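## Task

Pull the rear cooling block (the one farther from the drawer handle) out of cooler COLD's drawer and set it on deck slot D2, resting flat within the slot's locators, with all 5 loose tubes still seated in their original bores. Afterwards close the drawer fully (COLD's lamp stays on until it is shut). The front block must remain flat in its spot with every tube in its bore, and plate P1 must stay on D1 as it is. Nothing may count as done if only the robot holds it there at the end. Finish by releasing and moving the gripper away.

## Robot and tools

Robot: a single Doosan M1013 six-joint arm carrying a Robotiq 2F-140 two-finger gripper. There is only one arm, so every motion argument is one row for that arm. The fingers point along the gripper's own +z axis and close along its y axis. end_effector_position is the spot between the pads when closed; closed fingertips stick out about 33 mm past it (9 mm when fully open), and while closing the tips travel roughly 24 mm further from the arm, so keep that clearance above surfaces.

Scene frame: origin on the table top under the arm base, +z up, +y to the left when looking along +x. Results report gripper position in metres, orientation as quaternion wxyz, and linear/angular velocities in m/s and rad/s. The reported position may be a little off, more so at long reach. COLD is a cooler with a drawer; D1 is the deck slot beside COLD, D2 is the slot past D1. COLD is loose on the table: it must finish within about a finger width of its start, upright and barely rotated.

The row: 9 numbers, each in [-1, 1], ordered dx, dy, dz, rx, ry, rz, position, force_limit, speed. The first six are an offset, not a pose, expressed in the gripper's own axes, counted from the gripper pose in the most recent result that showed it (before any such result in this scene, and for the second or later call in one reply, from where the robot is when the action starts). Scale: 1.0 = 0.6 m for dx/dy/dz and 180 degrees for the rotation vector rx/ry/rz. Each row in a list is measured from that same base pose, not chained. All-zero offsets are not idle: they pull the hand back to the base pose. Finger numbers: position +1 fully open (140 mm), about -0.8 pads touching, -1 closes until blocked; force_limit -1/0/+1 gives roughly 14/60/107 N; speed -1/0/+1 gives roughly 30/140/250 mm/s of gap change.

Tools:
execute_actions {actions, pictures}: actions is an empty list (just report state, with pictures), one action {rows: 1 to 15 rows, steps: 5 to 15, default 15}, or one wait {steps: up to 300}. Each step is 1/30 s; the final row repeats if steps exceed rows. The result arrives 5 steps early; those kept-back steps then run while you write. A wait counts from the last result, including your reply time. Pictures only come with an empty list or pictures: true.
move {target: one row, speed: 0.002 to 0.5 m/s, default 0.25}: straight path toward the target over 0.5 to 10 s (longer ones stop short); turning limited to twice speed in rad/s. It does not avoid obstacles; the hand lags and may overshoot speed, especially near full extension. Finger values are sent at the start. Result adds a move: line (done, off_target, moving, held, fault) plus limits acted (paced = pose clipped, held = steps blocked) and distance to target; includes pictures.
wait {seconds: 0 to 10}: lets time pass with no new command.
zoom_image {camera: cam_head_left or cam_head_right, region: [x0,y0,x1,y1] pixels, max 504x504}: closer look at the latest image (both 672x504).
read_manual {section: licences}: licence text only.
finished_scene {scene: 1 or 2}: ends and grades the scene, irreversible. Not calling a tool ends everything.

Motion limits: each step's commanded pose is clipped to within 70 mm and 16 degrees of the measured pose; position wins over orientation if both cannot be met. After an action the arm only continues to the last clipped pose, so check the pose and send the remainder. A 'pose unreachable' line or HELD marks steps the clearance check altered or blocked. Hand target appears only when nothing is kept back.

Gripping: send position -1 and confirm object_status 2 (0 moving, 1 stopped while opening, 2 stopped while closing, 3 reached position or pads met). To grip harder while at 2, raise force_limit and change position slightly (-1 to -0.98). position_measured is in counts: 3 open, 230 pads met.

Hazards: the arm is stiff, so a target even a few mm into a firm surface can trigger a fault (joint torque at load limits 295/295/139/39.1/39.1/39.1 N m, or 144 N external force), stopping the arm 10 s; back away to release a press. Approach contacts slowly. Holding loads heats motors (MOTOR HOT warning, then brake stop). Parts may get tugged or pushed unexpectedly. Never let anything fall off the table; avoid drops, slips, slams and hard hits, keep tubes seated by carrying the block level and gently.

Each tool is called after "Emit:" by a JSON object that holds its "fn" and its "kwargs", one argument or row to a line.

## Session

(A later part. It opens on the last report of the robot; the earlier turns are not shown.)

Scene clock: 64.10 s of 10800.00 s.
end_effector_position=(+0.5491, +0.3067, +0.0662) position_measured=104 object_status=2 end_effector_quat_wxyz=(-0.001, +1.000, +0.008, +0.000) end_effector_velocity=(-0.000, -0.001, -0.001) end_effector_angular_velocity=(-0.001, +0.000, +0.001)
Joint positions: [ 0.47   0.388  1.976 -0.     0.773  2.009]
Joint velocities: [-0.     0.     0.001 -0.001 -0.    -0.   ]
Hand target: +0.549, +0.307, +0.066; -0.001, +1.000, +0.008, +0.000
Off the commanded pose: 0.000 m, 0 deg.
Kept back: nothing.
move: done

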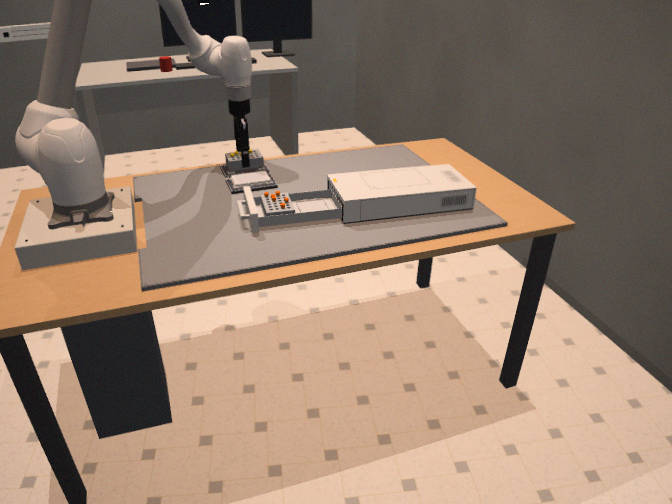

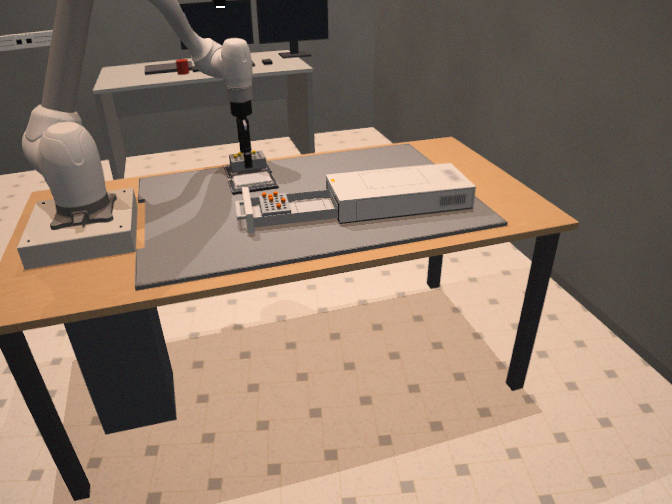

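Emit:
{"fn": "move", "kwargs": {
  "target": [0,0,-0.004,0,0,0,-1,0.3,-0.9],
  "speed": 0.01
}}

Emit:
{"fn": "move", "kwargs": {
  "target": [0,0.01,0,0,0,0,-1,0.3,-0.9],
  "speed": 0.01
}}

Emit:
{"fn": "move", "kwargs": {
  "target": [0,0,0.007,0,0,0,-1,0.3,-0.9],
  "speed": 0.005
}}

Emit:
{"fn": "zoom_image", "kwargs": {
  "camera": "cam_head_left",
  "region": [215, 140, 275, 185]
}}

Emit:
{"fn": "zoom_image", "kwargs": {
  "camera": "cam_head_right",
  "region": [218, 140, 278, 185]
}}

Scene clock: 65.07 s of 10800.00 s.
end_effector_position=(+0.5491, +0.3067, +0.0685) position_measured=104 object_status=2 end_effector_quat_wxyz=(-0.001, +1.000, +0.008, +0.000) end_effector_velocity=(-0.000, +0.002, +0.001) end_effector_angular_velocity=(+0.002, -0.001, +0.001)
Joint positions: [ 0.47   0.385  1.975 -0.     0.777  2.009]
Joint velocities: [ 0.002 -0.001 -0.001  0.002 -0.    -0.001]
Hand target: +0.549, +0.307, +0.069; -0.001, +1.000, +0.008, +0.000
Off the commanded pose: 0.000 m, 0 deg.
Kept back: nothing.
move: done

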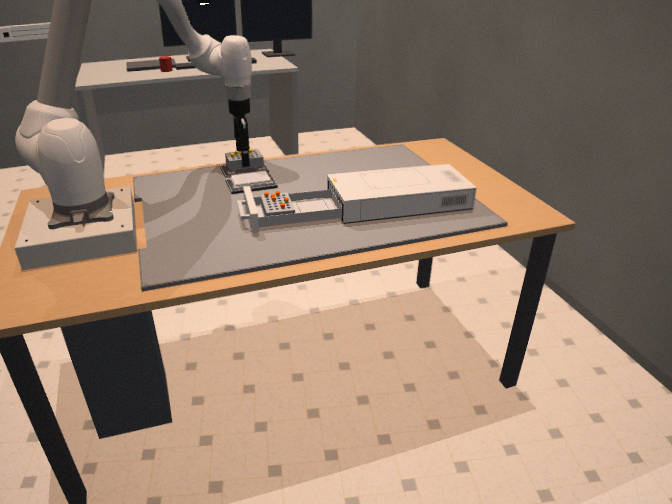

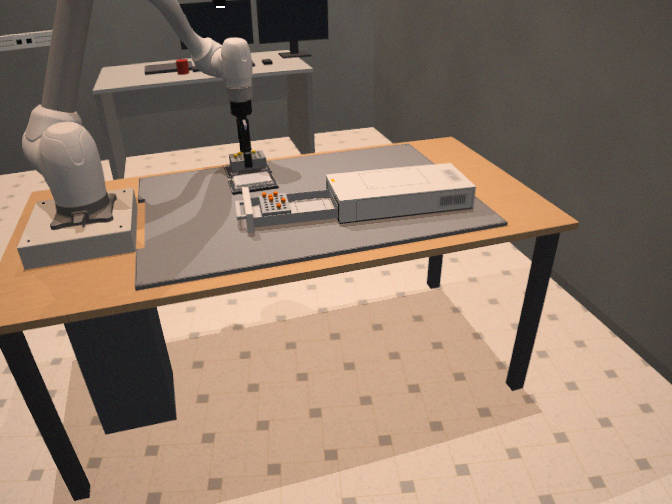

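Scene clock: 65.90 s of 10800.00 s.
end_effector_position=(+0.5492, +0.3007, +0.0685) position_measured=104 object_status=2 end_effector_quat_wxyz=(-0.001, +1.000, +0.008, +0.000) end_effector_velocity=(-0.001, -0.001, -0.001) end_effector_angular_velocity=(+0.000, +0.002, -0.004)
Joint positions: [ 0.461  0.382  1.98  -0.     0.775  2.   ]
Joint velocities: [-0.002  0.     0.001  0.002  0.     0.001]
Hand target: +0.549, +0.301, +0.068; -0.001, +1.000, +0.008, +0.000
Off the commanded pose: 0.000 m, 0 deg.
Kept back: nothing.
move: done

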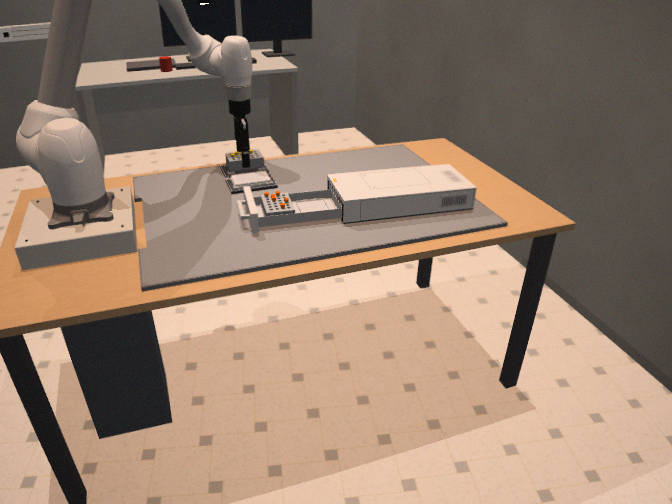

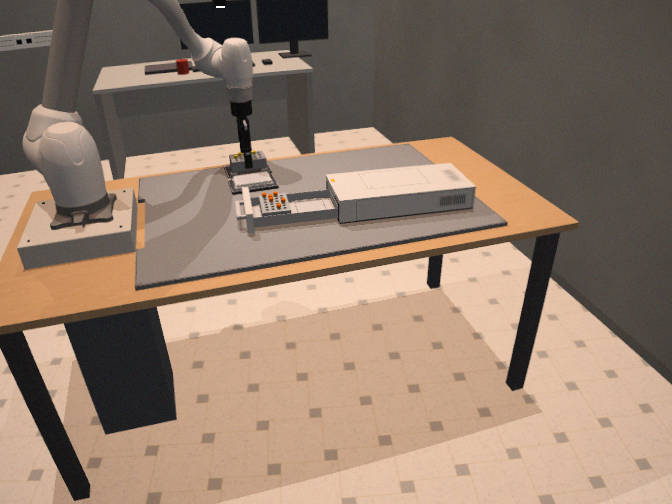

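Scene clock: 66.97 s of 10800.00 s.
end_effector_position=(+0.5493, +0.3007, +0.0644) position_measured=104 object_status=2 end_effector_quat_wxyz=(-0.001, +1.000, +0.008, +0.000) end_effector_velocity=(-0.001, +0.001, -0.000) end_effector_angular_velocity=(-0.000, +0.002, +0.000)
Joint positions: [ 0.461  0.387  1.983 -0.     0.768  2.   ]
Joint velocities: [0.001 0.001 0.    0.001 0.001 0.   ]
Hand target: +0.549, +0.301, +0.064; -0.001, +1.000, +0.008, +0.000
Off the commanded pose: 0.000 m, 0 deg.
Kept back: nothing.
move: done

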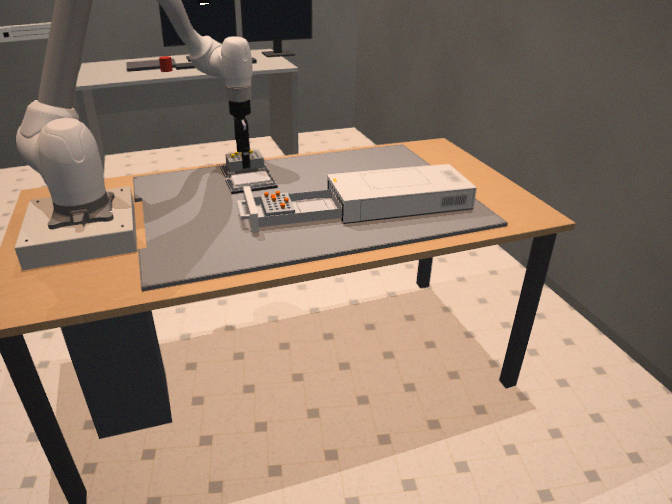

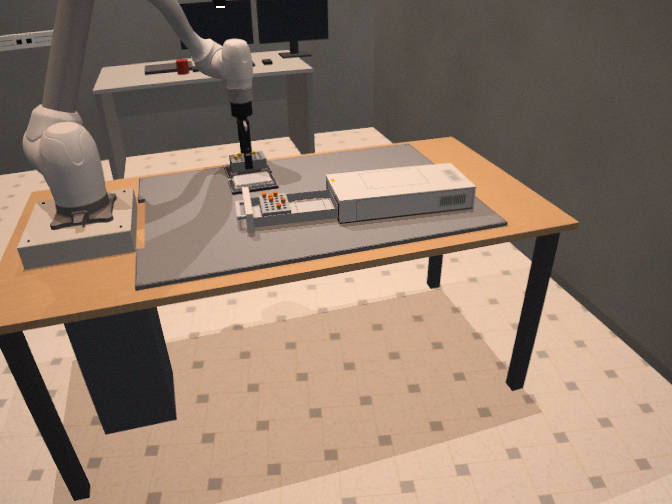

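Region (215, 140, 275, 185) of cam_head_left's 672x504 image, scaled by 8.400, with more detail than that image has; it fills the top 378 rows of this view, and the rest is white.

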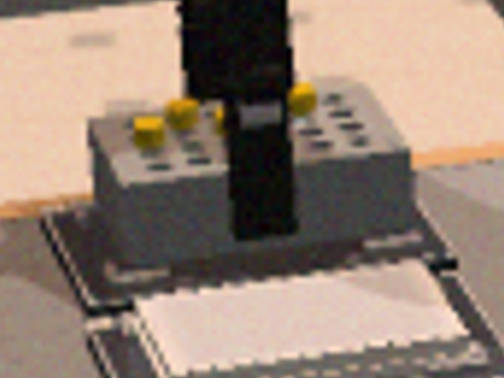

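Region (218, 140, 278, 185) of cam_head_right's 672x504 image, scaled by 8.400, with more detail than that image has; it fills the top 378 rows of this view, and the rest is white.

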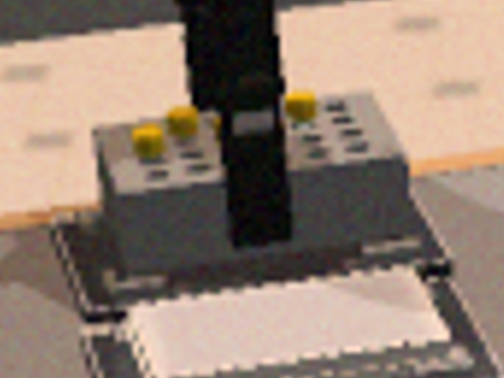

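Emit:
{"fn": "move", "kwargs": {
  "target": [0,0,-0.004,0,0,0,0.27,0,-0.9],
  "speed": 0.01
}}

Emit:
{"fn": "zoom_image", "kwargs": {
  "camera": "cam_head_left",
  "region": [215, 140, 275, 185]
}}

Emit:
{"fn": "zoom_image", "kwargs": {
  "camera": "cam_head_right",
  "region": [218, 140, 278, 185]
}}

Scene clock: 67.90 s of 10800.00 s.
end_effector_position=(+0.5493, +0.3007, +0.0668) position_measured=95 object_status=3 end_effector_quat_wxyz=(-0.001, +1.000, +0.008, +0.000) end_effector_velocity=(+0.001, -0.001, +0.000) end_effector_angular_velocity=(-0.000, -0.000, -0.001)
Joint positions: [ 0.461  0.384  1.981 -0.     0.772  2.   ]
Joint velocities: [-0.002 -0.     0.    -0.001 -0.    -0.001]
Hand target: +0.549, +0.301, +0.067; -0.001, +1.000, +0.008, +0.000
Off the commanded pose: 0.000 m, 0 deg.
Kept back: nothing.
move: done

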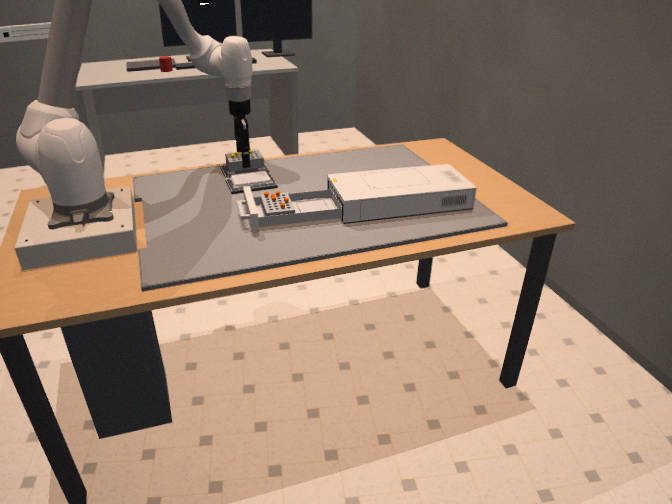

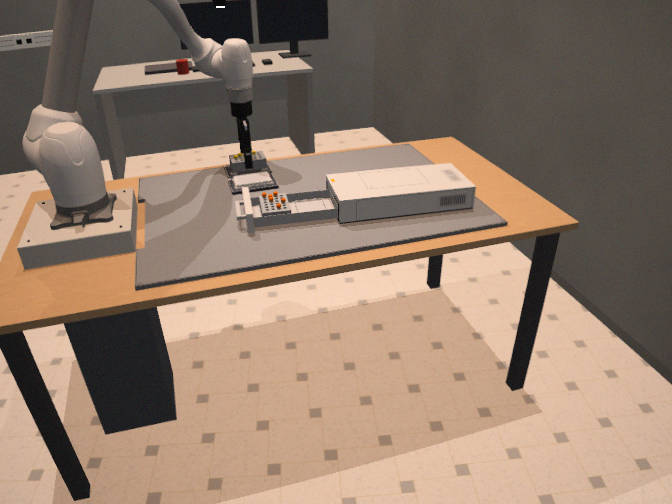

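Region (215, 140, 275, 185) of cam_head_left's 672x504 image, scaled by 8.400, with more detail than that image has; it fills the top 378 rows of this view, and the rest is white.

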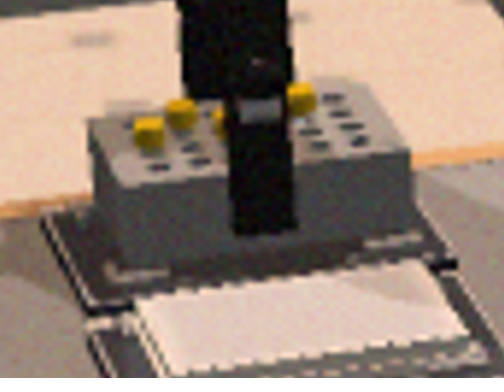

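Region (218, 140, 278, 185) of cam_head_right's 672x504 image, scaled by 8.400, with more detail than that image has; it fills the top 378 rows of this view, and the rest is white.

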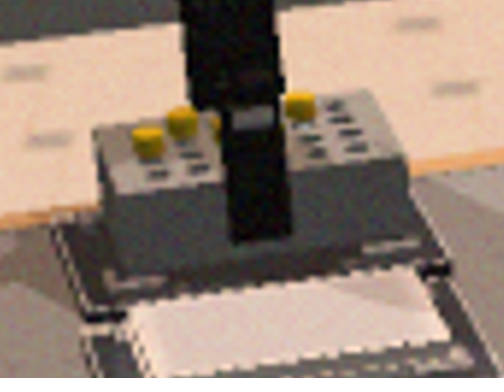

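Emit:
{"fn": "move", "kwargs": {
  "target": [0,0,0,0,0,0,-1,0.3,-0.9]
}}

Emit:
{"fn": "move", "kwargs": {
  "target": [0,0,-0.005,0,0,0,-1,0.3,-0.9],
  "speed": 0.01
}}

Emit:
{"fn": "move", "kwargs": {
  "target": [-0.002,0.004,0,0,0,-0.015,-1,0.3,-0.9],
  "speed": 0.02
}}

Emit:
{"fn": "move", "kwargs": {
  "target": [0,0,0.009,0,0,0,-1,0.3,-0.9],
  "speed": 0.005
}}

Emit:
{"fn": "zoom_image", "kwargs": {
  "camera": "cam_head_left",
  "region": [215, 140, 275, 185]
}}

Emit:
{"fn": "zoom_image", "kwargs": {
  "camera": "cam_head_right",
  "region": [218, 140, 278, 185]
}}

Scene clock: 69.03 s of 10800.00 s.
end_effector_position=(+0.5493, +0.3007, +0.0669) position_measured=104 object_status=2 end_effector_quat_wxyz=(-0.001, +1.000, +0.008, +0.000) end_effector_velocity=(-0.001, -0.000, -0.000) end_effector_angular_velocity=(-0.000, +0.002, -0.000)
Joint positions: [ 0.461  0.384  1.981 -0.     0.772  2.   ]
Joint velocities: [-0.     0.     0.001  0.001  0.    -0.   ]
Hand target: +0.549, +0.301, +0.067; -0.001, +1.000, +0.008, +0.000
Off the commanded pose: 0.000 m, 0 deg.
Kept back: nothing.
move: done

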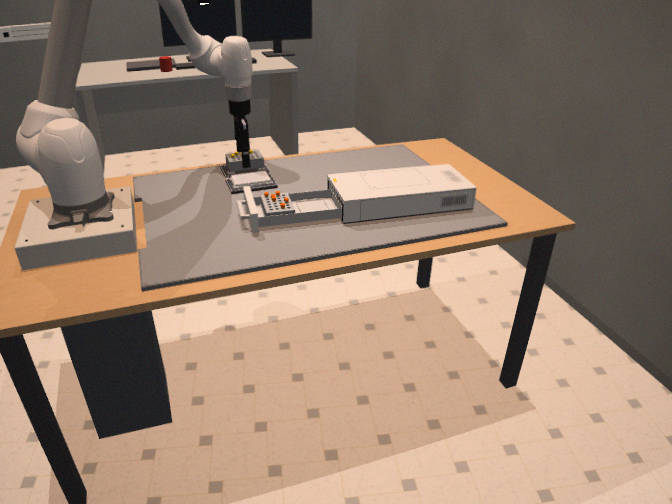

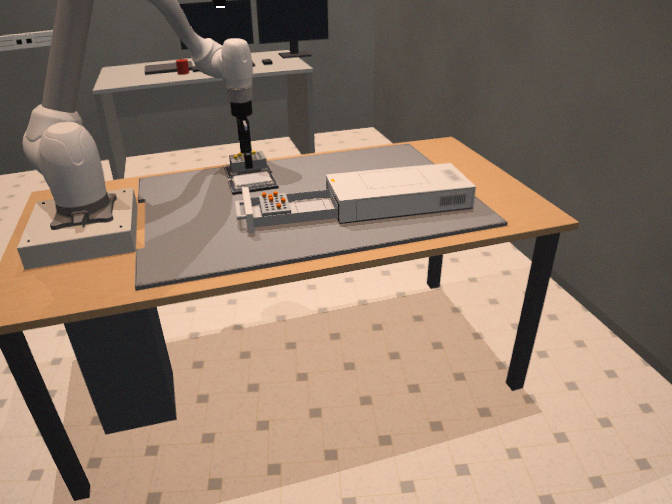

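Scene clock: 69.73 s of 10800.00 s.
end_effector_position=(+0.5493, +0.3007, +0.0699) position_measured=104 object_status=2 end_effector_quat_wxyz=(-0.001, +1.000, +0.008, +0.000) end_effector_velocity=(+0.000, -0.001, +0.000) end_effector_angular_velocity=(-0.001, +0.000, -0.001)
Joint positions: [ 0.461  0.38   1.98  -0.     0.778  2.   ]
Joint velocities: [-0.001 -0.     0.    -0.001  0.001  0.   ]
Hand target: +0.549, +0.301, +0.070; -0.001, +1.000, +0.008, +0.000
Off the commanded pose: 0.000 m, 0 deg.
Kept back: nothing.
move: done

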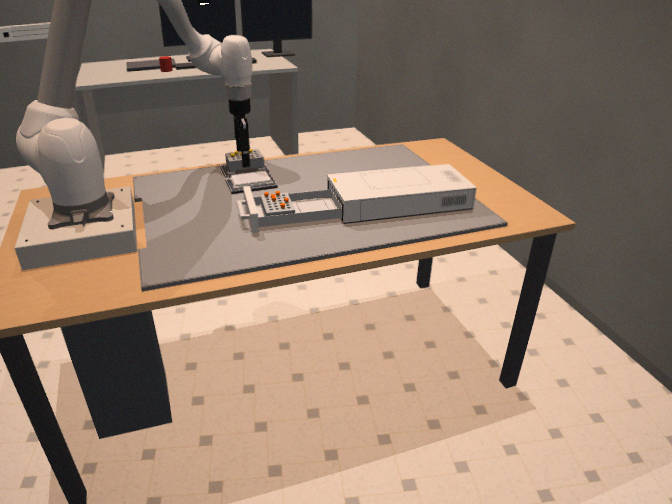

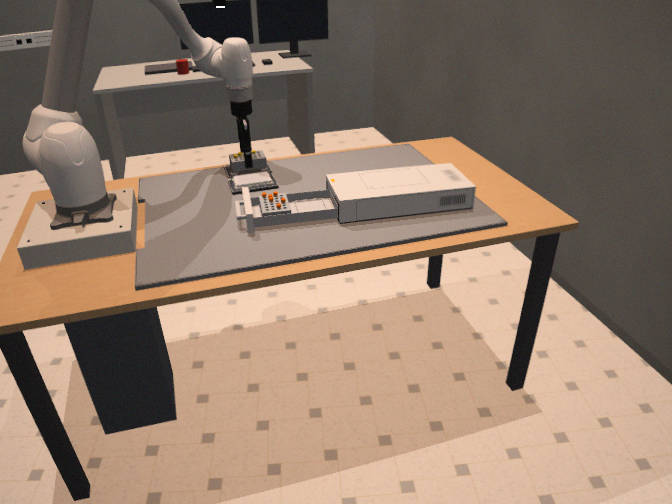

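Scene clock: 71.13 s of 10800.00 s.
end_effector_position=(+0.5481, +0.2983, +0.0699) position_measured=104 object_status=2 end_effector_quat_wxyz=(-0.001, +0.999, +0.032, +0.000) end_effector_velocity=(+0.001, -0.000, +0.000) end_effector_angular_velocity=(-0.002, -0.001, +0.003)
Joint positions: [ 0.459  0.377  1.984 -0.     0.776  1.95 ]
Joint velocities: [ 0.     0.    -0.    -0.003 -0.    -0.   ]
Hand target: +0.548, +0.298, +0.070; -0.001, +0.999, +0.032, +0.000
Off the commanded pose: 0.000 m, 0 deg.
Kept back: nothing.
move: done

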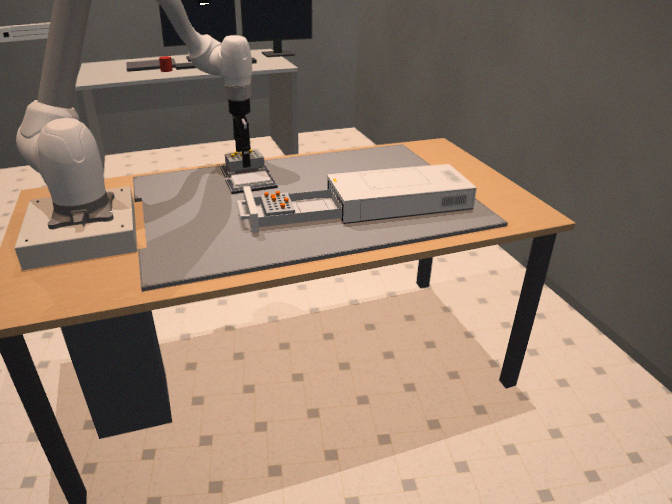

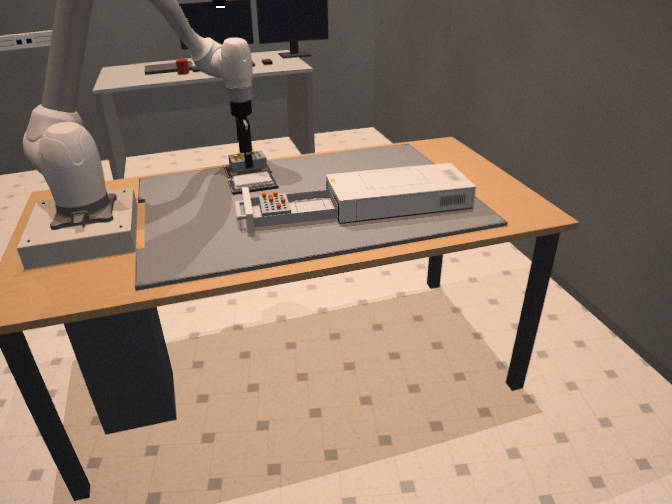

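Scene clock: 72.43 s of 10800.00 s.
end_effector_position=(+0.5481, +0.2983, +0.0645) position_measured=104 object_status=2 end_effector_quat_wxyz=(-0.001, +0.999, +0.032, +0.000) end_effector_velocity=(+0.000, +0.000, +0.000) end_effector_angular_velocity=(+0.001, -0.000, -0.001)
Joint positions: [ 0.459  0.384  1.987 -0.     0.766  1.95 ]
Joint velocities: [-0.     0.    -0.     0.001 -0.     0.   ]
Hand target: +0.548, +0.298, +0.064; -0.001, +0.999, +0.032, +0.000
Off the commanded pose: 0.000 m, 0 deg.
Kept back: nothing.
move: done

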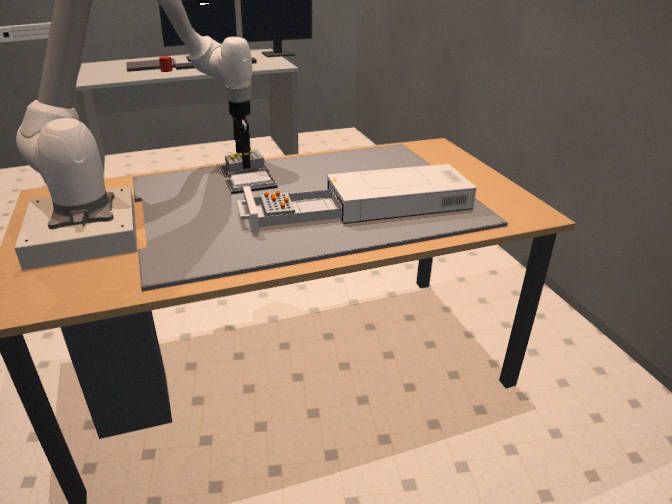

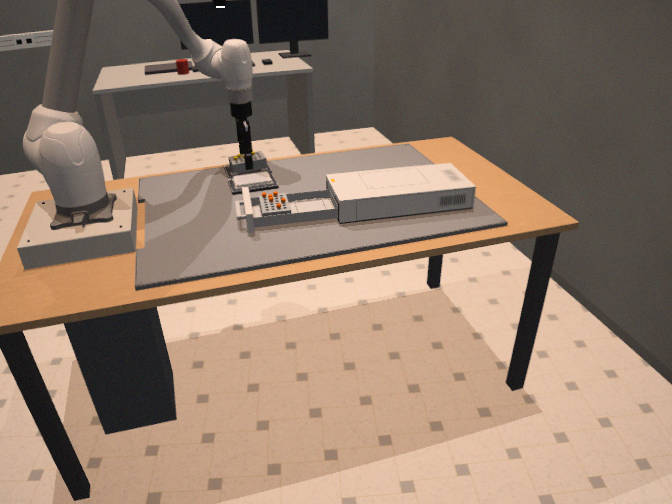

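Region (215, 140, 275, 185) of cam_head_left's 672x504 image, scaled by 8.400, with more detail than that image has; it fills the top 378 rows of this view, and the rest is white.

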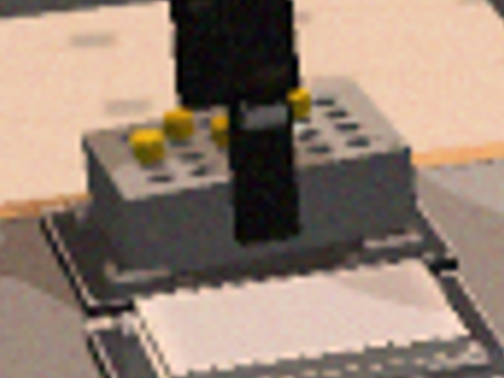

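Region (218, 140, 278, 185) of cam_head_right's 672x504 image, scaled by 8.400, with more detail than that image has; it fills the top 378 rows of this view, and the rest is white.

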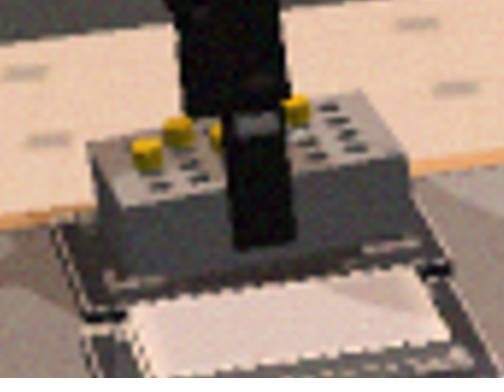

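Left end dropped in; the right is hung up. Slide toward -x and loosen.

Emit:
{"fn": "move", "kwargs": {
  "target": [-0.004,0,0,0,0,0,-1,0.3,-0.9],
  "speed": 0.004
}}

Emit:
{"fn": "move", "kwargs": {
  "target": [0,0,0,0,0,0,0.27,0,-0.9]
}}

Emit:
{"fn": "zoom_image", "kwargs": {
  "camera": "cam_head_left",
  "region": [215, 140, 275, 185]
}}

Emit:
{"fn": "zoom_image", "kwargs": {
  "camera": "cam_head_right",
  "region": [218, 140, 278, 185]
}}

Scene clock: 73.50 s of 10800.00 s.
end_effector_position=(+0.5457, +0.2982, +0.0645) position_measured=104 object_status=2 end_effector_quat_wxyz=(-0.001, +0.999, +0.032, +0.000) end_effector_velocity=(-0.000, -0.001, -0.000) end_effector_angular_velocity=(-0.002, +0.000, +0.001)
Joint positions: [ 0.46   0.382  1.991 -0.     0.765  1.952]
Joint velocities: [-0.001 -0.     0.001 -0.002  0.001 -0.   ]
Hand target: +0.546, +0.298, +0.065; -0.001, +0.999, +0.032, +0.000
Off the commanded pose: 0.000 m, 0 deg.
Kept back: nothing.
move: done

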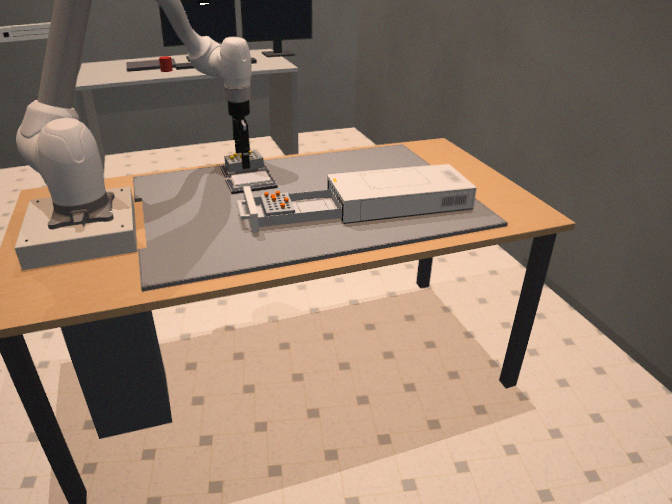

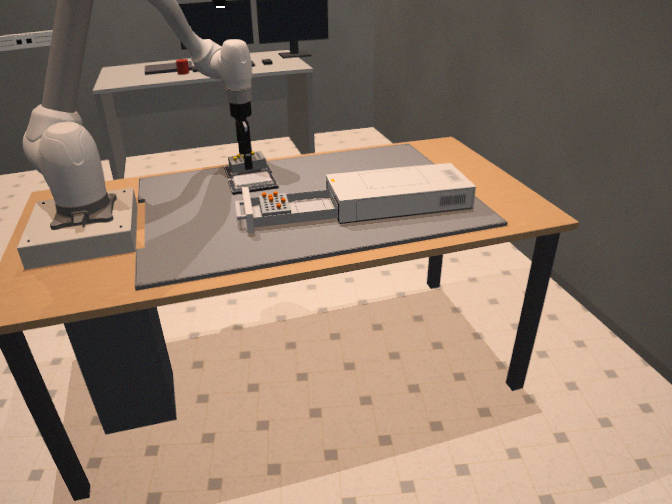

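Scene clock: 74.00 s of 10800.00 s.
end_effector_position=(+0.5457, +0.2982, +0.0645) position_measured=95 object_status=3 end_effector_quat_wxyz=(-0.001, +0.999, +0.032, +0.000) end_effector_velocity=(+0.002, -0.000, +0.001) end_effector_angular_velocity=(+0.001, -0.001, -0.002)
Joint positions: [ 0.46   0.382  1.991 -0.     0.765  1.952]
Joint velocities: [-0.001 -0.    -0.002  0.     0.     0.   ]
Hand target: +0.546, +0.298, +0.064; -0.001, +0.999, +0.032, +0.000
Off the commanded pose: 0.000 m, 0 deg.
Kept back: nothing.
move: done

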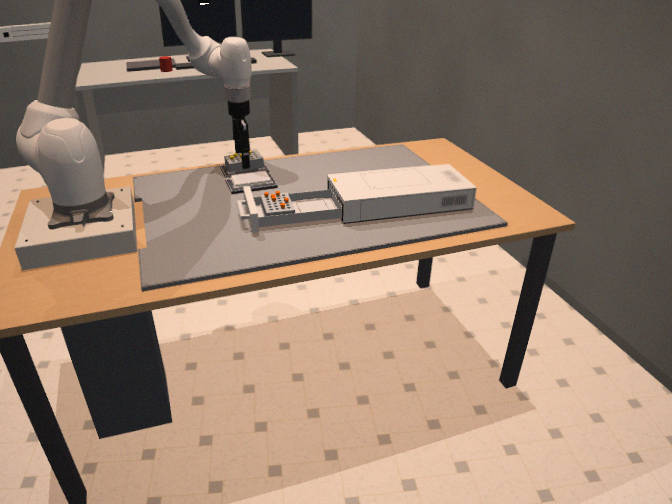

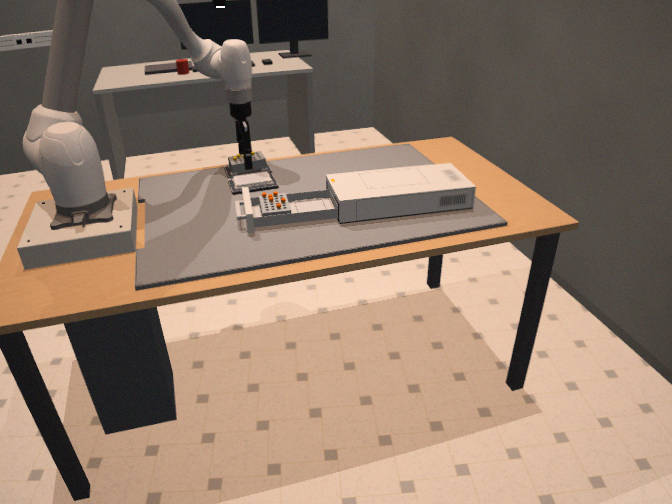

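Region (215, 140, 275, 185) of cam_head_left's 672x504 image, scaled by 8.400, with more detail than that image has; it fills the top 378 rows of this view, and the rest is white.

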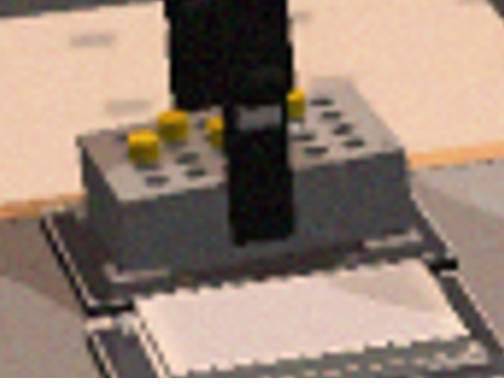

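Region (218, 140, 278, 185) of cam_head_right's 672x504 image, scaled by 8.400, with more detail than that image has; it fills the top 378 rows of this view, and the rest is white.

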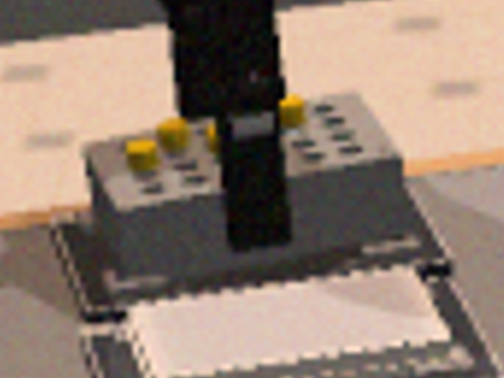

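Emit:
{"fn": "move", "kwargs": {
  "target": [0.07,0,0,0,0,0,0.27,0,-0.9],
  "speed": 0.04
}}

Emit:
{"fn": "move", "kwargs": {
  "target": [0,0.0065,0,0,0,0,0.27,0,-0.9],
  "speed": 0.004
}}

Emit:
{"fn": "zoom_image", "kwargs": {
  "camera": "cam_head_left",
  "region": [215, 140, 275, 185]
}}

Scene clock: 75.57 s of 10800.00 s.
end_effector_position=(+0.5876, +0.3008, +0.0645) position_measured=95 object_status=3 end_effector_quat_wxyz=(-0.001, +0.999, +0.032, +0.000) end_effector_velocity=(+0.000, -0.000, -0.000) end_effector_angular_velocity=(-0.001, +0.000, +0.001)
Joint positions: [0.436 0.428 1.915 0.    0.794 1.928]
Joint velocities: [ 0.     0.    -0.001 -0.001  0.001 -0.   ]
Hand target: +0.588, +0.301, +0.065; -0.001, +0.999, +0.032, +0.000
Off the commanded pose: 0.000 m, 0 deg.
Kept back: nothing.
move: done

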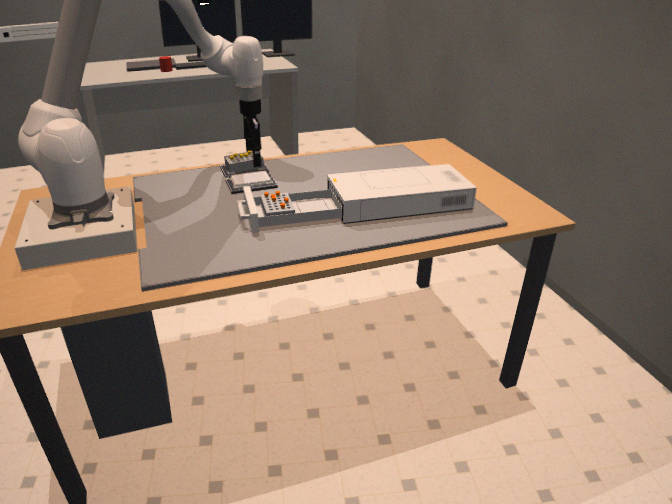

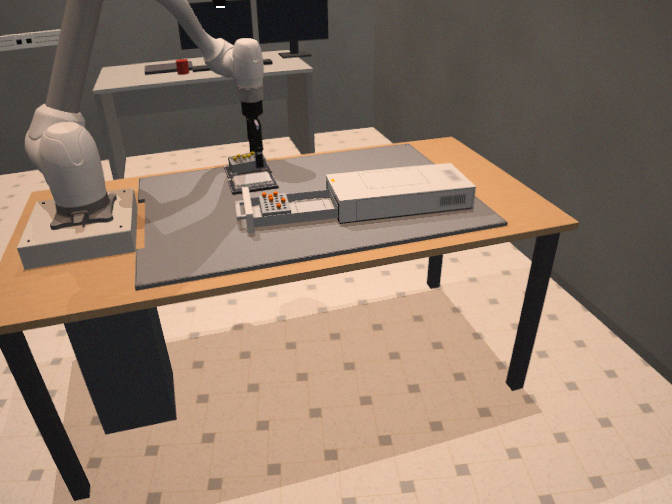

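Scene clock: 76.77 s of 10800.00 s.
end_effector_position=(+0.5879, +0.2970, +0.0645) position_measured=95 object_status=3 end_effector_quat_wxyz=(-0.001, +0.999, +0.032, +0.000) end_effector_velocity=(-0.000, +0.000, -0.000) end_effector_angular_velocity=(-0.001, -0.000, +0.002)
Joint positions: [0.431 0.427 1.918 0.    0.793 1.922]
Joint velocities: [ 0.001  0.     0.    -0.001 -0.    -0.   ]
Hand target: +0.588, +0.297, +0.065; -0.001, +0.999, +0.032, +0.000
Off the commanded pose: 0.000 m, 0 deg.
Kept back: nothing.
move: done

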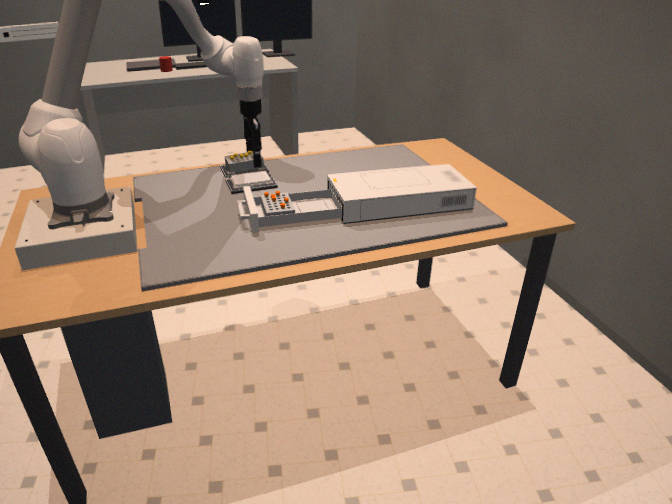

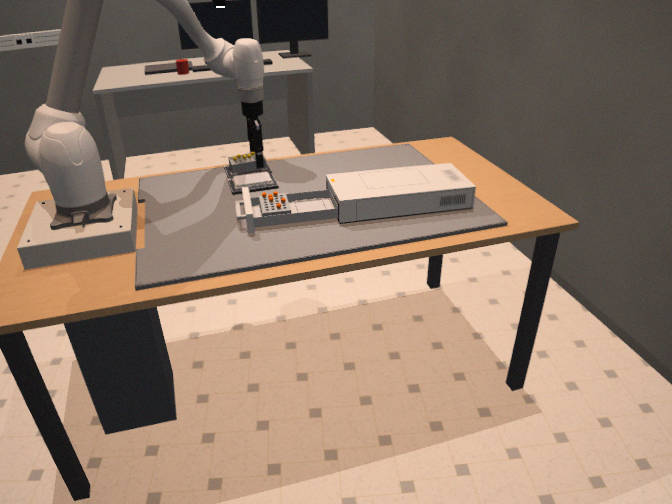

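Region (215, 140, 275, 185) of cam_head_left's 672x504 image, scaled by 8.400, with more detail than that image has; it fills the top 378 rows of this view, and the rest is white.

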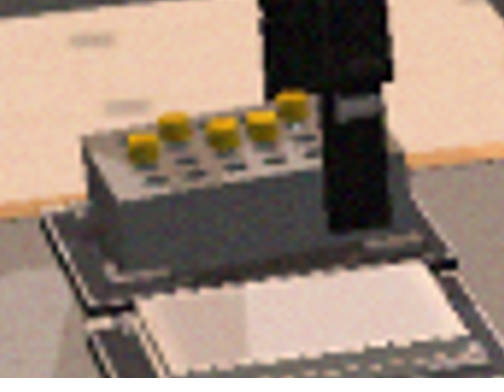

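Emit:
{"fn": "move", "kwargs": {
  "target": [0,0.0025,0,0,0,0,0.27,0,-0.9],
  "speed": 0.003
}}

Emit:
{"fn": "zoom_image", "kwargs": {
  "camera": "cam_head_left",
  "region": [215, 140, 275, 185]
}}

Scene clock: 77.70 s of 10800.00 s.
end_effector_position=(+0.5880, +0.2955, +0.0645) position_measured=95 object_status=3 end_effector_quat_wxyz=(-0.001, +0.999, +0.032, +0.000) end_effector_velocity=(-0.000, +0.000, -0.000) end_effector_angular_velocity=(-0.000, +0.000, +0.000)
Joint positions: [0.429 0.426 1.919 0.    0.792 1.92 ]
Joint velocities: [ 0.001  0.     0.    -0.    -0.     0.001]
Hand target: +0.588, +0.295, +0.065; -0.001, +0.999, +0.032, +0.000
Off the commanded pose: 0.000 m, 0 deg.
Kept back: nothing.
move: done

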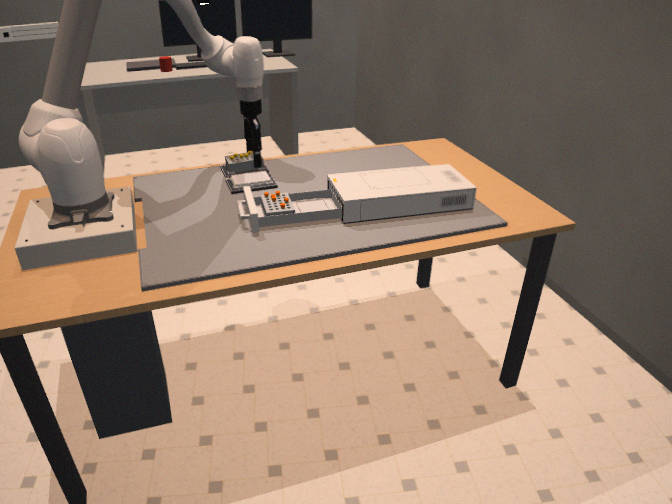

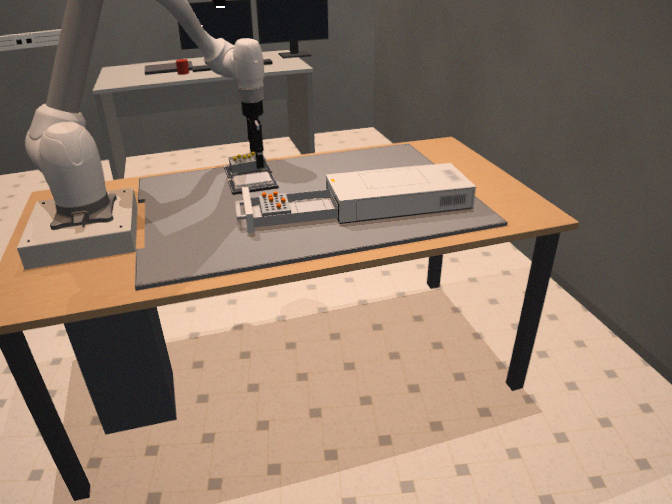

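Region (215, 140, 275, 185) of cam_head_left's 672x504 image, scaled by 8.400, with more detail than that image has; it fills the top 378 rows of this view, and the rest is white.

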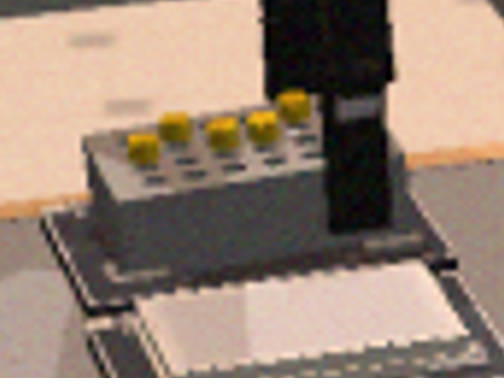

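Emit:
{"fn": "move", "kwargs": {
  "target": [0,-0.004,0,0,0,0,0.27,0,-0.9],
  "speed": 0.01
}}

Emit:
{"fn": "move", "kwargs": {
  "target": [0,0,-0.12,0,0,0,0.27,0,-0.9],
  "speed": 0.08
}}

Emit:
{"fn": "zoom_image", "kwargs": {
  "camera": "cam_head_left",
  "region": [215, 140, 275, 185]
}}

Emit:
{"fn": "zoom_image", "kwargs": {
  "camera": "cam_head_right",
  "region": [245, 145, 280, 175]
}}

Scene clock: 78.63 s of 10800.00 s.
end_effector_position=(+0.5878, +0.2979, +0.0646) position_measured=95 object_status=3 end_effector_quat_wxyz=(-0.001, +0.999, +0.032, +0.000) end_effector_velocity=(-0.000, +0.000, +0.000) end_effector_angular_velocity=(-0.001, -0.000, +0.001)
Joint positions: [0.432 0.427 1.917 0.    0.793 1.924]
Joint velocities: [ 0.001  0.    -0.    -0.001  0.     0.001]
Hand target: +0.588, +0.298, +0.065; -0.001, +0.999, +0.032, +0.000
Off the commanded pose: 0.000 m, 0 deg.
Kept back: nothing.
move: done

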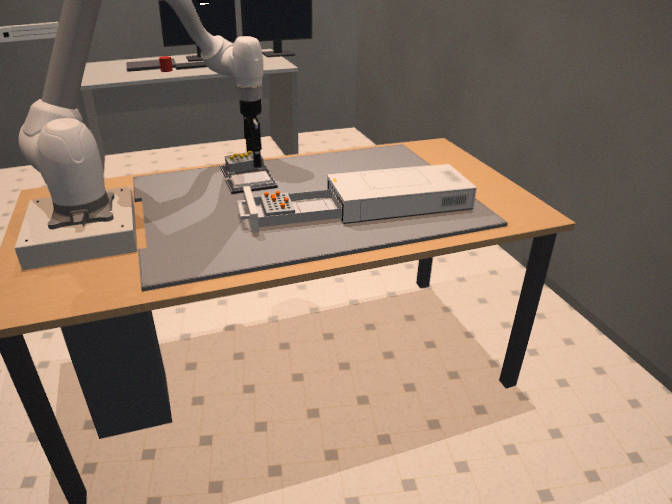

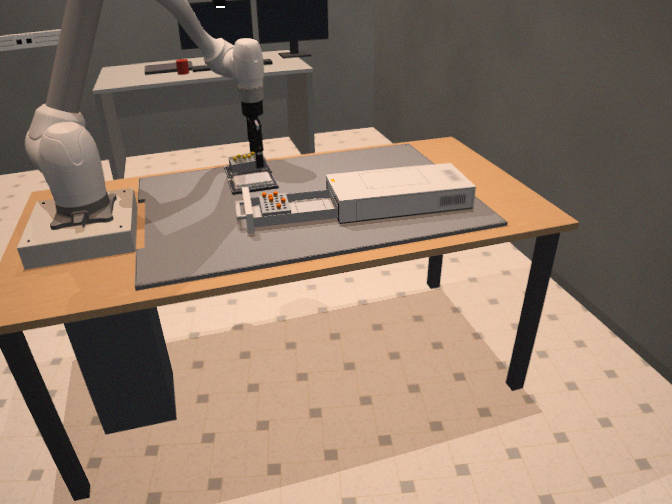

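Scene clock: 79.83 s of 10800.00 s.
end_effector_position=(+0.5878, +0.2976, +0.1365) position_measured=95 object_status=3 end_effector_quat_wxyz=(-0.001, +0.999, +0.032, +0.000) end_effector_velocity=(-0.000, -0.000, +0.001) end_effector_angular_velocity=(-0.001, -0.000, +0.001)
Joint positions: [ 0.432  0.347  1.872 -0.     0.919  1.924]
Joint velocities: [ 0.001 -0.    -0.    -0.002  0.001  0.   ]
Hand target: +0.588, +0.298, +0.137; -0.001, +0.999, +0.032, +0.000
Off the commanded pose: 0.000 m, 0 deg.
Kept back: nothing.
move: done

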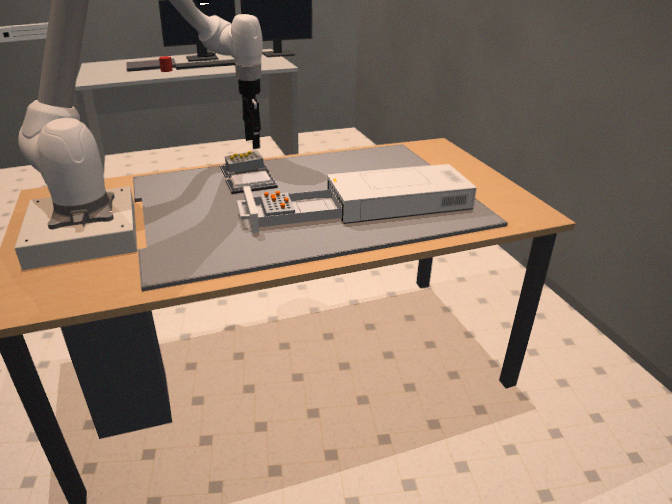

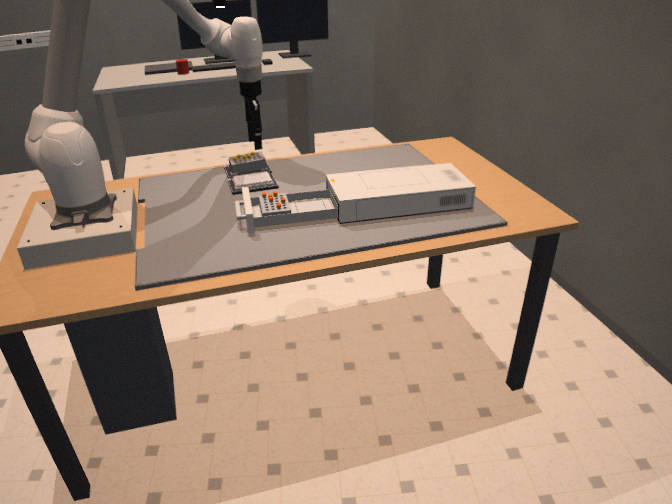

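Region (215, 140, 275, 185) of cam_head_left's 672x504 image, scaled by 8.400, with more detail than that image has; it fills the top 378 rows of this view, and the rest is white.

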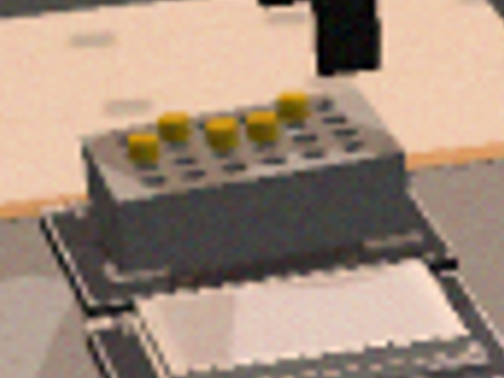

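Region (245, 145, 280, 175) of cam_head_right's 672x504 image, scaled by 14.400, with more detail than that image has; it fills the top 432 rows of this view, and the rest is white.

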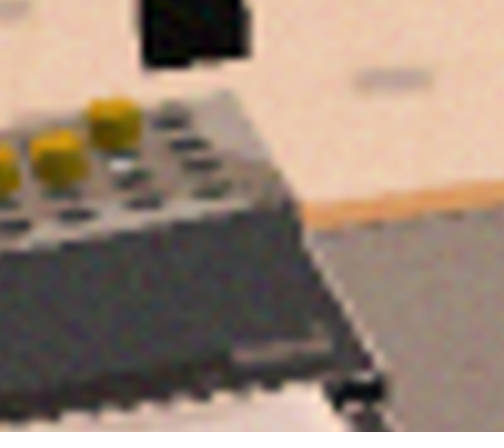

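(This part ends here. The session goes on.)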